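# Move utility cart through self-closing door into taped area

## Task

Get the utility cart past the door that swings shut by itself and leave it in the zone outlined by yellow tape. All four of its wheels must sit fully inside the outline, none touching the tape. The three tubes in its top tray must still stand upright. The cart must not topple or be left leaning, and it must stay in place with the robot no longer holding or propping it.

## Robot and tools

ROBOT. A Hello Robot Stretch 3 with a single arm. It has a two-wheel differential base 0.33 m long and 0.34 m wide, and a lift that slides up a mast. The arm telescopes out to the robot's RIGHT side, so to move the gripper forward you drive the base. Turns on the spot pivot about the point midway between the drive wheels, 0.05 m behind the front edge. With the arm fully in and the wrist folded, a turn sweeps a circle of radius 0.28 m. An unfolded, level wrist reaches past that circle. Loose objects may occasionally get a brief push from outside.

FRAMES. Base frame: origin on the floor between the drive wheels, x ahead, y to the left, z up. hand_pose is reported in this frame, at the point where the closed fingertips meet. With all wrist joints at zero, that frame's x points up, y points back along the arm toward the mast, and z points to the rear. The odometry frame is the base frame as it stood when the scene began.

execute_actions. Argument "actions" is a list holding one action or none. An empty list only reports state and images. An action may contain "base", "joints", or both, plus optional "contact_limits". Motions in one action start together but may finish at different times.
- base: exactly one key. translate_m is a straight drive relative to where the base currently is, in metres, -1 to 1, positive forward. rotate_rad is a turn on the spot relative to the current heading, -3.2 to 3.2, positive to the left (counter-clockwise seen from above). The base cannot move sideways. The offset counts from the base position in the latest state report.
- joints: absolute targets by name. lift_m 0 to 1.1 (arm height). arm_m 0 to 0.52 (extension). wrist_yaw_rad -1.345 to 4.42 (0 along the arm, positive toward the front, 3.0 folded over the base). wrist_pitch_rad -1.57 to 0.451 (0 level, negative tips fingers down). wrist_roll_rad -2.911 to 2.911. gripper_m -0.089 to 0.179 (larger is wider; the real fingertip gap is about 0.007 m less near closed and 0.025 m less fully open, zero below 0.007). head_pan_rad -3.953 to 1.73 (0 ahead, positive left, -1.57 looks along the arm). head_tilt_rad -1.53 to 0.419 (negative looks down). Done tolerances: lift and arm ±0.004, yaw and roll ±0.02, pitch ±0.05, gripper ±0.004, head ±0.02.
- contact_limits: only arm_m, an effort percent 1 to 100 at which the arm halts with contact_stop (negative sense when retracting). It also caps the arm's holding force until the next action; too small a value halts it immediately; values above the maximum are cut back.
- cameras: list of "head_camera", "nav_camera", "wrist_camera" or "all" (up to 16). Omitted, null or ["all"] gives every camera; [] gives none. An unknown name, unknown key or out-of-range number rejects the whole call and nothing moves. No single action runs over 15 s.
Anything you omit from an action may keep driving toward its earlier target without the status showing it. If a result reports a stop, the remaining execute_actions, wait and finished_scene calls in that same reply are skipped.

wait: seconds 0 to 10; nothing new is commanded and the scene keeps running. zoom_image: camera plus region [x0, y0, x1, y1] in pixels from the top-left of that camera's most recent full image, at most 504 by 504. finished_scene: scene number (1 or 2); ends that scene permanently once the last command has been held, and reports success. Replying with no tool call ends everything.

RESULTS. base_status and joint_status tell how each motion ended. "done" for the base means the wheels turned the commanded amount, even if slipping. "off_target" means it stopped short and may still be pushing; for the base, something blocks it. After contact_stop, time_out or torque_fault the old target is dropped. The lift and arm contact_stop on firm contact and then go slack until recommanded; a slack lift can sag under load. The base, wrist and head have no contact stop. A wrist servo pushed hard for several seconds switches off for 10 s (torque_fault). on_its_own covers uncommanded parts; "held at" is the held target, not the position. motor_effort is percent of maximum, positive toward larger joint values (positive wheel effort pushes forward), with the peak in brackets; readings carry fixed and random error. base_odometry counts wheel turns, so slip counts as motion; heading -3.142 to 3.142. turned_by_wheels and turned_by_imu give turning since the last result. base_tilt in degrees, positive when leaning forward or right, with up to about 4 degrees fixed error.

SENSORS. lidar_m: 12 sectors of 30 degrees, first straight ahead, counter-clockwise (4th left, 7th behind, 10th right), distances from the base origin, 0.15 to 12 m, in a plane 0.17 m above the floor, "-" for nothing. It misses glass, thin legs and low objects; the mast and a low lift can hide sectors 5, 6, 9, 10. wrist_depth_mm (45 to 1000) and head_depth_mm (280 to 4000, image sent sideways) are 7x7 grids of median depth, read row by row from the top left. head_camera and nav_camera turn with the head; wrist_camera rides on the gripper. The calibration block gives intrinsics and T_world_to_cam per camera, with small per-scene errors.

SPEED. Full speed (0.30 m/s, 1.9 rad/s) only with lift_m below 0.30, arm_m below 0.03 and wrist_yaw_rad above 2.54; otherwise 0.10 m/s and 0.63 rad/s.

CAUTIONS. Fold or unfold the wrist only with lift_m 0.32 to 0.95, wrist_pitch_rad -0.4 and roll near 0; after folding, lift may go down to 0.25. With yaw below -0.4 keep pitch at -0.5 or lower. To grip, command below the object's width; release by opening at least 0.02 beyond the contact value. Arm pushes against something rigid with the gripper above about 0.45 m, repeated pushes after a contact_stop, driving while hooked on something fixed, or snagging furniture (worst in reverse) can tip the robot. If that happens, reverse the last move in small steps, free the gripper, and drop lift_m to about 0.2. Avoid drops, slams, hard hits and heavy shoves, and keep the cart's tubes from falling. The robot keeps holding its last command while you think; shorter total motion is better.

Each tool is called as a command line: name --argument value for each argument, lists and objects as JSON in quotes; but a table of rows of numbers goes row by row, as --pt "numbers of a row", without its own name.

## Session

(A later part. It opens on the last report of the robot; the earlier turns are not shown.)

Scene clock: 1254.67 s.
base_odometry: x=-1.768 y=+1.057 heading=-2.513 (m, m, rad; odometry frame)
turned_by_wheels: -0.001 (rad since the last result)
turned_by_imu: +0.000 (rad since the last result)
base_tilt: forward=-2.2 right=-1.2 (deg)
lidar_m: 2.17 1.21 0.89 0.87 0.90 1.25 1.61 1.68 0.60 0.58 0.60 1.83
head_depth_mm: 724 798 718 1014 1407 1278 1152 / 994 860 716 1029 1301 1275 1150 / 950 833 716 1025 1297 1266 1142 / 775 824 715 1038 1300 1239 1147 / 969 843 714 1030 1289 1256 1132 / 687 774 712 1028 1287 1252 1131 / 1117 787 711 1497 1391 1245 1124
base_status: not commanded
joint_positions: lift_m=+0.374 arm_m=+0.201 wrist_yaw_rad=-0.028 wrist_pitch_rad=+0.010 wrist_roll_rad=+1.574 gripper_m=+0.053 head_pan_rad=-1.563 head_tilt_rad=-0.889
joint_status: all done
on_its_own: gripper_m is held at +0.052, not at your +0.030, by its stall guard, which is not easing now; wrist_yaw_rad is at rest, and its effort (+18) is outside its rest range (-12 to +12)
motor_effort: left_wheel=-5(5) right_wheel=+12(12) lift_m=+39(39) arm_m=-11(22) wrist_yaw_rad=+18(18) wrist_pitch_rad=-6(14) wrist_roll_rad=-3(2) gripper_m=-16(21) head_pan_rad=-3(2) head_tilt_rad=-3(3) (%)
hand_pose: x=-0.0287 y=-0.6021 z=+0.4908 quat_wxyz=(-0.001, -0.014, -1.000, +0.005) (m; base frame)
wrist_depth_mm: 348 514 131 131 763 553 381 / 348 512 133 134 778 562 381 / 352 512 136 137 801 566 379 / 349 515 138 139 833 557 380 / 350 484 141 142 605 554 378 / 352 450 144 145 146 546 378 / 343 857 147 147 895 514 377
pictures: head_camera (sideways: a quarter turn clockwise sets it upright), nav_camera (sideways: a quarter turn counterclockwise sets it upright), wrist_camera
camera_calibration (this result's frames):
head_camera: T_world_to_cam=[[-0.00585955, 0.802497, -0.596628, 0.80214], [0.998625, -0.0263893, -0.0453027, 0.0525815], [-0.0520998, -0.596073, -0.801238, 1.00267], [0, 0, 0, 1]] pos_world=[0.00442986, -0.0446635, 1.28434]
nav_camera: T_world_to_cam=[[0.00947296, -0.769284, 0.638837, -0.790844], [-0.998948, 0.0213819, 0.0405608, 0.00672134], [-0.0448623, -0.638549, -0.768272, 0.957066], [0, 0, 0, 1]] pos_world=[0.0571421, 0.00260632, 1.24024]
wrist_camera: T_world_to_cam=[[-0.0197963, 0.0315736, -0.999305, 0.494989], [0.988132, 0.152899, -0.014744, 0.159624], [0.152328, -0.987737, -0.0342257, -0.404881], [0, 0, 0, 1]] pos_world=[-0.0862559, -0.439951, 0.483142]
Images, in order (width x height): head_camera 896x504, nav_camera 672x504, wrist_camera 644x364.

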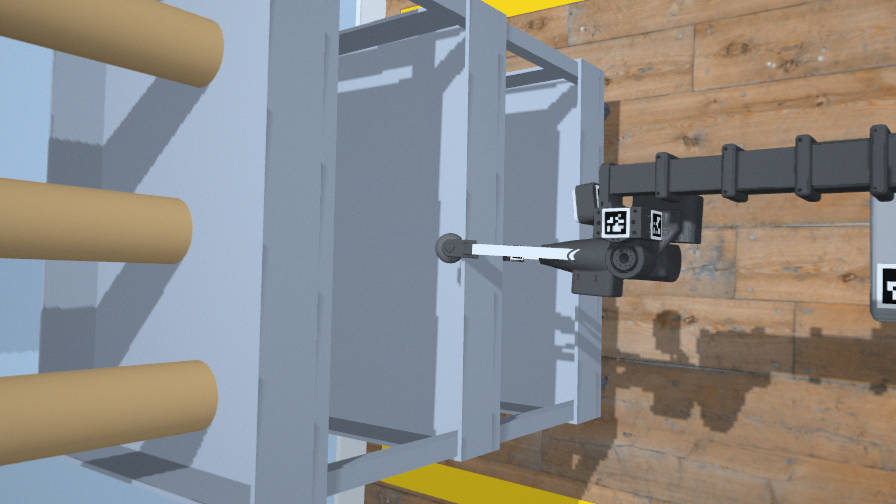

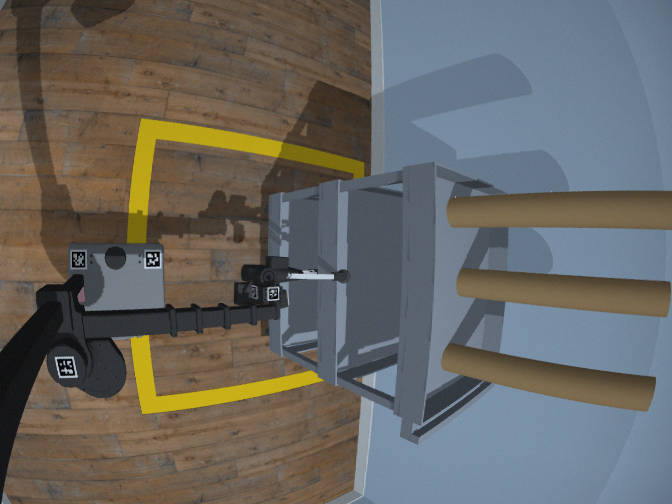

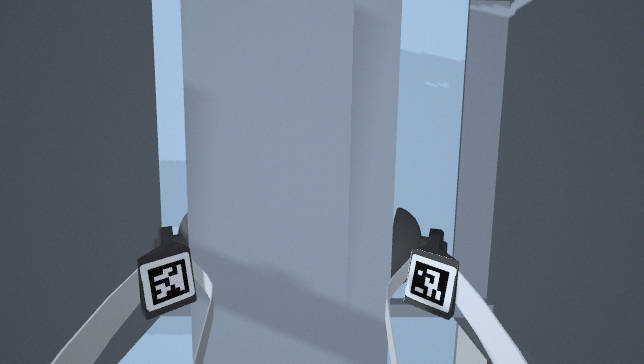

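execute_actions --actions '[{"joints": {"arm_m": 0.04}}]'

Scene clock: 1260.60 s.
base_odometry: x=-1.768 y=+1.057 heading=-2.513 (m, m, rad; odometry frame)
turned_by_wheels: +0.000 (rad since the last result)
turned_by_imu: +0.002 (rad since the last result)
base_tilt: forward=-2.0 right=-1.1 (deg)
lidar_m: 2.17 1.21 0.89 0.86 0.90 1.25 1.62 1.68 0.43 0.42 0.45 1.83
head_depth_mm: 1171 848 711 621 920 1219 1150 / 1108 849 721 627 920 1179 1149 / 583 670 715 614 915 1172 - / 1154 846 712 623 925 1158 - / 1133 820 706 630 920 1201 1135 / 537 617 687 949 919 1220 1127 / 1139 797 682 683 1349 1244 1123
base_status: not commanded
joint_positions: lift_m=+0.374 arm_m=+0.041 wrist_yaw_rad=-0.101 wrist_pitch_rad=+0.009 wrist_roll_rad=+1.576 gripper_m=+0.053 head_pan_rad=-1.563 head_tilt_rad=-0.889
joint_status: all done
on_its_own: wrist_yaw_rad is held at -0.098, not at your +0.000, by its stall guard, which is not easing now; gripper_m is held at +0.052, not at your +0.030, by its stall guard, which is not easing now
motor_effort: left_wheel=+1(5) right_wheel=+1(14) lift_m=+39(39) arm_m=-9(12) wrist_yaw_rad=+2(22) wrist_pitch_rad=-5(5) wrist_roll_rad=-3(4) gripper_m=-15(16) head_pan_rad=-3(3) head_tilt_rad=-3(3) (%)
hand_pose: x=-0.0473 y=-0.4407 z=+0.4905 quat_wxyz=(-0.002, -0.051, -0.999, +0.004) (m; base frame)
wrist_depth_mm: 345 517 130 130 918 552 386 / 350 510 132 133 964 562 378 / 351 513 134 136 944 562 380 / 349 511 138 139 969 556 383 / 350 487 140 142 610 563 378 / 350 447 145 145 146 539 381 / 342 - 148 148 - 519 377
pictures: head_camera (sideways: a quarter turn clockwise sets it upright), nav_camera (sideways: a quarter turn counterclockwise sets it upright), wrist_camera
camera_calibration (this result's frames):
head_camera: T_world_to_cam=[[-0.00585968, 0.802513, -0.596605, 0.80211], [0.998625, -0.026388, -0.0453036, 0.0525827], [-0.0521, -0.59605, -0.801255, 1.00269], [0, 0, 0, 1]] pos_world=[0.00442986, -0.044663, 1.28434]
nav_camera: T_world_to_cam=[[0.0094731, -0.769302, 0.638815, -0.790816], [-0.998948, 0.0213807, 0.0405616, 0.00672028], [-0.0448624, -0.638528, -0.76829, 0.95709], [0, 0, 0, 1]] pos_world=[0.0571421, 0.00260806, 1.24024]
wrist_camera: T_world_to_cam=[[-0.0157661, 0.0341957, -0.999291, 0.490498], [0.996672, 0.080476, -0.0129709, 0.121016], [0.0799754, -0.99617, -0.0353507, -0.249267], [0, 0, 0, 1]] pos_world=[-0.0929448, -0.274824, 0.482908]
Images, in order (width x height): head_camera 896x504, nav_camera 672x504, wrist_camera 644x364.

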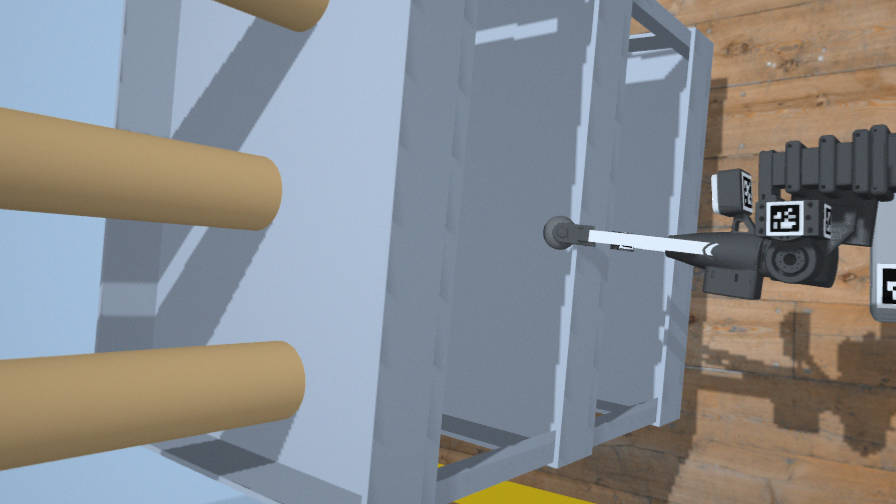

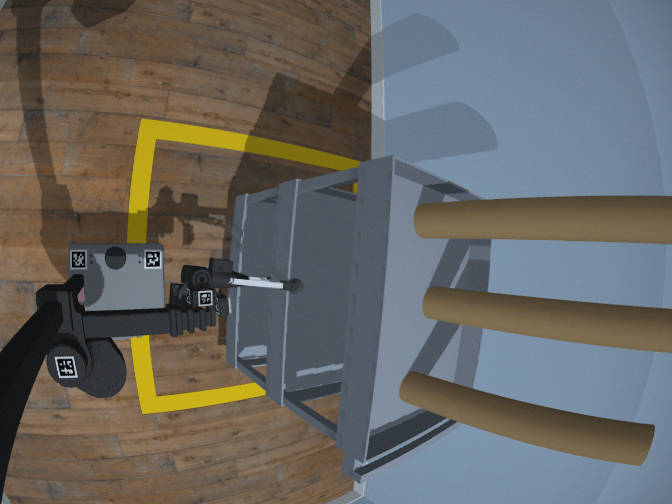

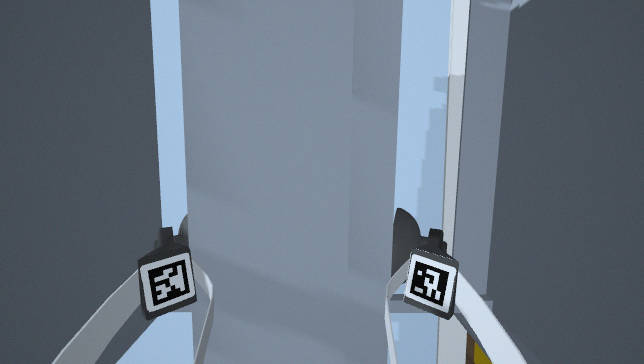

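execute_actions --actions '[{"joints": {"gripper_m": 0.175}}]' --cameras '["wrist_camera"]'

execute_actions --actions '[{"joints": {"arm_m": 0.0, "wrist_yaw_rad": 0.0}}]' --cameras '["wrist_camera", "head_camera"]'

Scene clock: 1273.27 s.
base_odometry: x=-1.768 y=+1.057 heading=-2.513 (m, m, rad; odometry frame)
turned_by_wheels: +0.000 (rad since the last result)
turned_by_imu: +0.001 (rad since the last result)
base_tilt: forward=-2.1 right=-1.2 (deg)
lidar_m: 2.17 1.21 0.89 0.87 0.90 1.25 1.61 1.68 0.42 0.42 0.44 1.84
head_depth_mm: 1169 846 713 611 909 1218 1156 / 1106 841 723 619 921 1182 1146 / 581 664 716 622 917 1160 - / 1152 847 711 614 925 1150 - / 1131 818 705 622 922 1199 1136 / 531 610 686 631 918 1210 1127 / 1139 1289 678 675 1329 1249 1125
base_status: not commanded
joint_positions: lift_m=+0.374 arm_m=+0.040 wrist_yaw_rad=-0.101 wrist_pitch_rad=-0.024 wrist_roll_rad=+1.576 gripper_m=+0.175 head_pan_rad=-1.563 head_tilt_rad=-0.889
joint_status: all done
on_its_own: wrist_yaw_rad is held at -0.098, not at your +0.000, by its stall guard, which is not easing now
motor_effort: left_wheel=+2(2) right_wheel=-1(1) lift_m=+38(39) arm_m=-7(9) wrist_yaw_rad=+2(2) wrist_pitch_rad=+13(35) wrist_roll_rad=-4(3) gripper_m=+1(90) head_pan_rad=-2(3) head_tilt_rad=-3(4) (%)
hand_pose: x=-0.0471 y=-0.4397 z=+0.4821 quat_wxyz=(-0.003, -0.050, -0.999, -0.012) (m; base frame)
wrist_depth_mm: 369 485 124 126 956 533 365 / 367 478 127 128 960 523 365 / 363 482 130 132 961 526 363 / 369 484 133 134 - 529 363 / 357 516 135 138 - 519 360 / - 556 138 141 621 - 348 / 380 976 141 144 - 491 344
pictures: wrist_camera
camera_calibration (this result's frames):
wrist_camera: T_world_to_cam=[[-0.0124878, 0.0667158, -0.997694, 0.495771], [0.996661, 0.0813471, -0.00703521, 0.11812], [0.0806901, -0.99445, -0.0675089, -0.232259], [0, 0, 0, 1]] pos_world=[-0.0927931, -0.273655, 0.479779]
Images, in order (width x height): wrist_camera 644x364.

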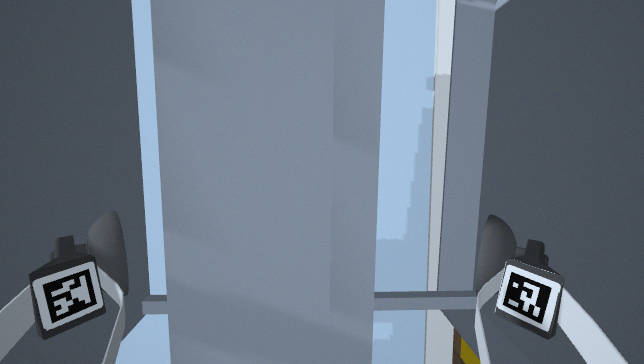

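Scene clock: 1274.60 s.
base_odometry: x=-1.768 y=+1.057 heading=-2.513 (m, m, rad; odometry frame)
turned_by_wheels: +0.000 (rad since the last result)
turned_by_imu: +0.000 (rad since the last result)
base_tilt: forward=-2.1 right=-1.3 (deg)
lidar_m: 2.17 1.21 0.89 0.86 0.90 1.25 1.61 1.68 0.42 0.42 0.44 1.84
head_depth_mm: 1171 846 712 611 908 1221 1154 / 1103 841 723 618 919 1180 1149 / 581 665 716 624 914 1179 - / 1155 846 712 614 927 1206 - / 1128 823 704 624 923 1204 1138 / 532 611 689 630 918 1213 1129 / 1138 1277 679 674 1326 1243 1124
base_status: not commanded
joint_positions: lift_m=+0.374 arm_m=+0.002 wrist_yaw_rad=-0.003 wrist_pitch_rad=-0.023 wrist_roll_rad=+1.576 gripper_m=+0.175 head_pan_rad=-1.563 head_tilt_rad=-0.889
joint_status: all done
joint sent to its limit — the command would take arm_m past its lower limit, so that joint was sent only as far as its limit.
motor_effort: left_wheel=+1(2) right_wheel=-1(1) lift_m=+38(39) arm_m=-7(5) wrist_yaw_rad=+2(2) wrist_pitch_rad=+13(13) wrist_roll_rad=-4(4) gripper_m=+1(0) head_pan_rad=-3(2) head_tilt_rad=-4(4) (%)
hand_pose: x=-0.0221 y=-0.4024 z=+0.4822 quat_wxyz=(-0.002, -0.001, -1.000, -0.012) (m; base frame)
wrist_depth_mm: 366 549 150 152 941 534 363 / 367 559 156 158 970 527 360 / 369 550 161 164 - 527 365 / 367 560 169 169 - 529 362 / 357 604 175 177 - 510 362 / - - 183 184 - - 349 / 380 - 190 193 - 458 348
pictures: head_camera (sideways: a quarter turn clockwise sets it upright), wrist_camera
camera_calibration (this result's frames):
head_camera: T_world_to_cam=[[-0.0058615, 0.802744, -0.596295, 0.801706], [0.998625, -0.0263704, -0.0453167, 0.0525997], [-0.0521023, -0.595741, -0.801485, 1.00299], [0, 0, 0, 1]] pos_world=[0.00442981, -0.0446562, 1.28432]
wrist_camera: T_world_to_cam=[[-0.0189594, 0.0647194, -0.997723, 0.492784], [0.983913, 0.178509, -0.00711766, 0.12902], [0.177642, -0.981808, -0.0670627, -0.190239], [0, 0, 0, 1]] pos_world=[-0.0838073, -0.241702, 0.479823]
Images, in order (width x height): head_camera 896x504, wrist_camera 644x364.

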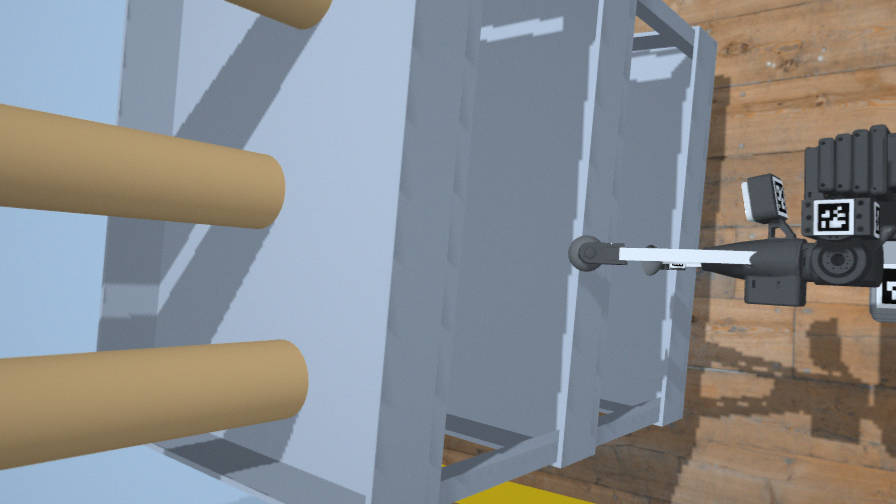

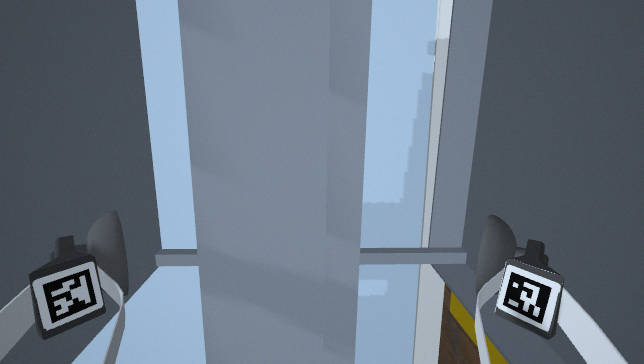

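execute_actions --actions '[{"joints": {"wrist_yaw_rad": 1.3, "head_pan_rad": -2.15, "head_tilt_rad": -1.0}}]' --cameras '["head_camera", "nav_camera"]'

Scene clock: 1280.80 s.
base_odometry: x=-1.768 y=+1.057 heading=-2.513 (m, m, rad; odometry frame)
turned_by_wheels: +0.000 (rad since the last result)
turned_by_imu: +0.001 (rad since the last result)
base_tilt: forward=-2.1 right=-1.2 (deg)
lidar_m: 2.17 1.21 0.90 0.86 0.90 1.25 1.61 1.68 0.42 0.42 0.44 1.84
head_depth_mm: 1854 1982 1729 1526 1374 1242 - / 1718 1845 1722 1516 1362 1239 - / 1533 671 785 1464 1360 1245 - / 770 718 656 964 1294 1259 - / 643 700 625 941 1218 1258 - / 626 708 607 938 1148 1227 1090 / 799 717 627 915 878 1175 1094
base_status: not commanded
joint_positions: lift_m=+0.374 arm_m=+0.002 wrist_yaw_rad=+1.297 wrist_pitch_rad=-0.023 wrist_roll_rad=+1.576 gripper_m=+0.175 head_pan_rad=-2.143 head_tilt_rad=-0.987
joint_status: all done
motor_effort: left_wheel=+1(2) right_wheel=-2(2) lift_m=+39(39) arm_m=-6(6) wrist_yaw_rad=+2(2) wrist_pitch_rad=+13(13) wrist_roll_rad=-4(3) gripper_m=+1(1) head_pan_rad=-3(33) head_tilt_rad=-5(13) (%)
hand_pose: x=+0.2247 y=-0.2160 z=+0.4822 quat_wxyz=(+0.006, +0.604, -0.797, -0.011) (m; base frame)
wrist_depth_mm: - - - - - 770 521 / - - - - - 769 522 / - - - - - 764 527 / - - - - - 763 517 / - - - - - 737 518 / - - - - - - 507 / - - - - - 775 499
pictures: head_camera (sideways: a quarter turn clockwise sets it upright), nav_camera (sideways: a quarter turn counterclockwise sets it upright)
camera_calibration (this result's frames):
head_camera: T_world_to_cam=[[0.464161, 0.720723, -0.514891, 0.692789], [0.823647, -0.565032, -0.048411, 0.0576896], [-0.325821, -0.401618, -0.855887, 1.07538], [0, 0, 0, 1]] pos_world=[-0.0187007, -0.0348206, 1.27991]
nav_camera: T_world_to_cam=[[-0.445283, -0.698533, 0.560157, -0.685561], [-0.826395, 0.561432, 0.0432003, 0.00223774], [-0.344667, -0.443674, -0.827259, 1.03559], [0, 0, 0, 1]] pos_world=[0.0535133, -0.0206793, 1.24062]
Images, in order (width x height): head_camera 896x504, nav_camera 672x504.

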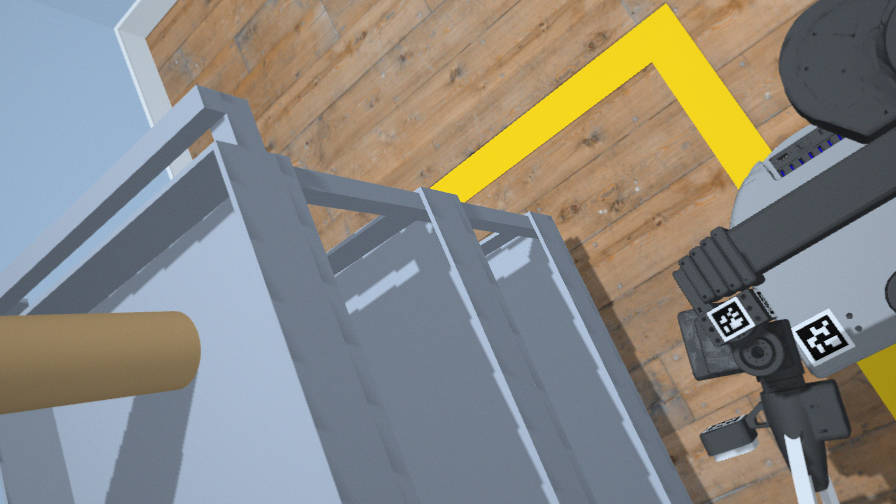

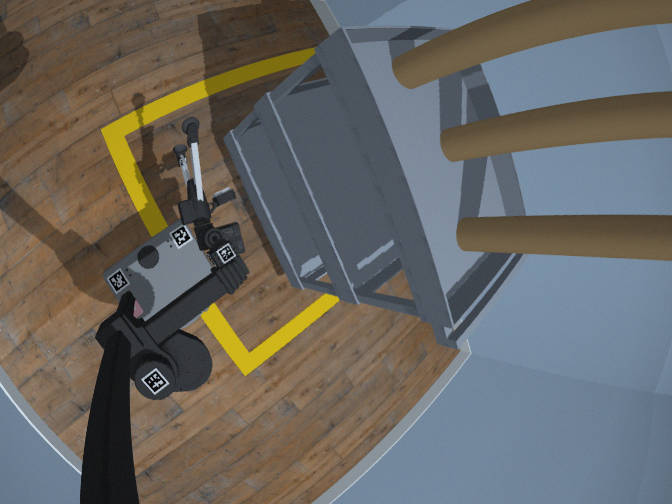

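finished_scene --scene 1

The scene is finished: the task was done.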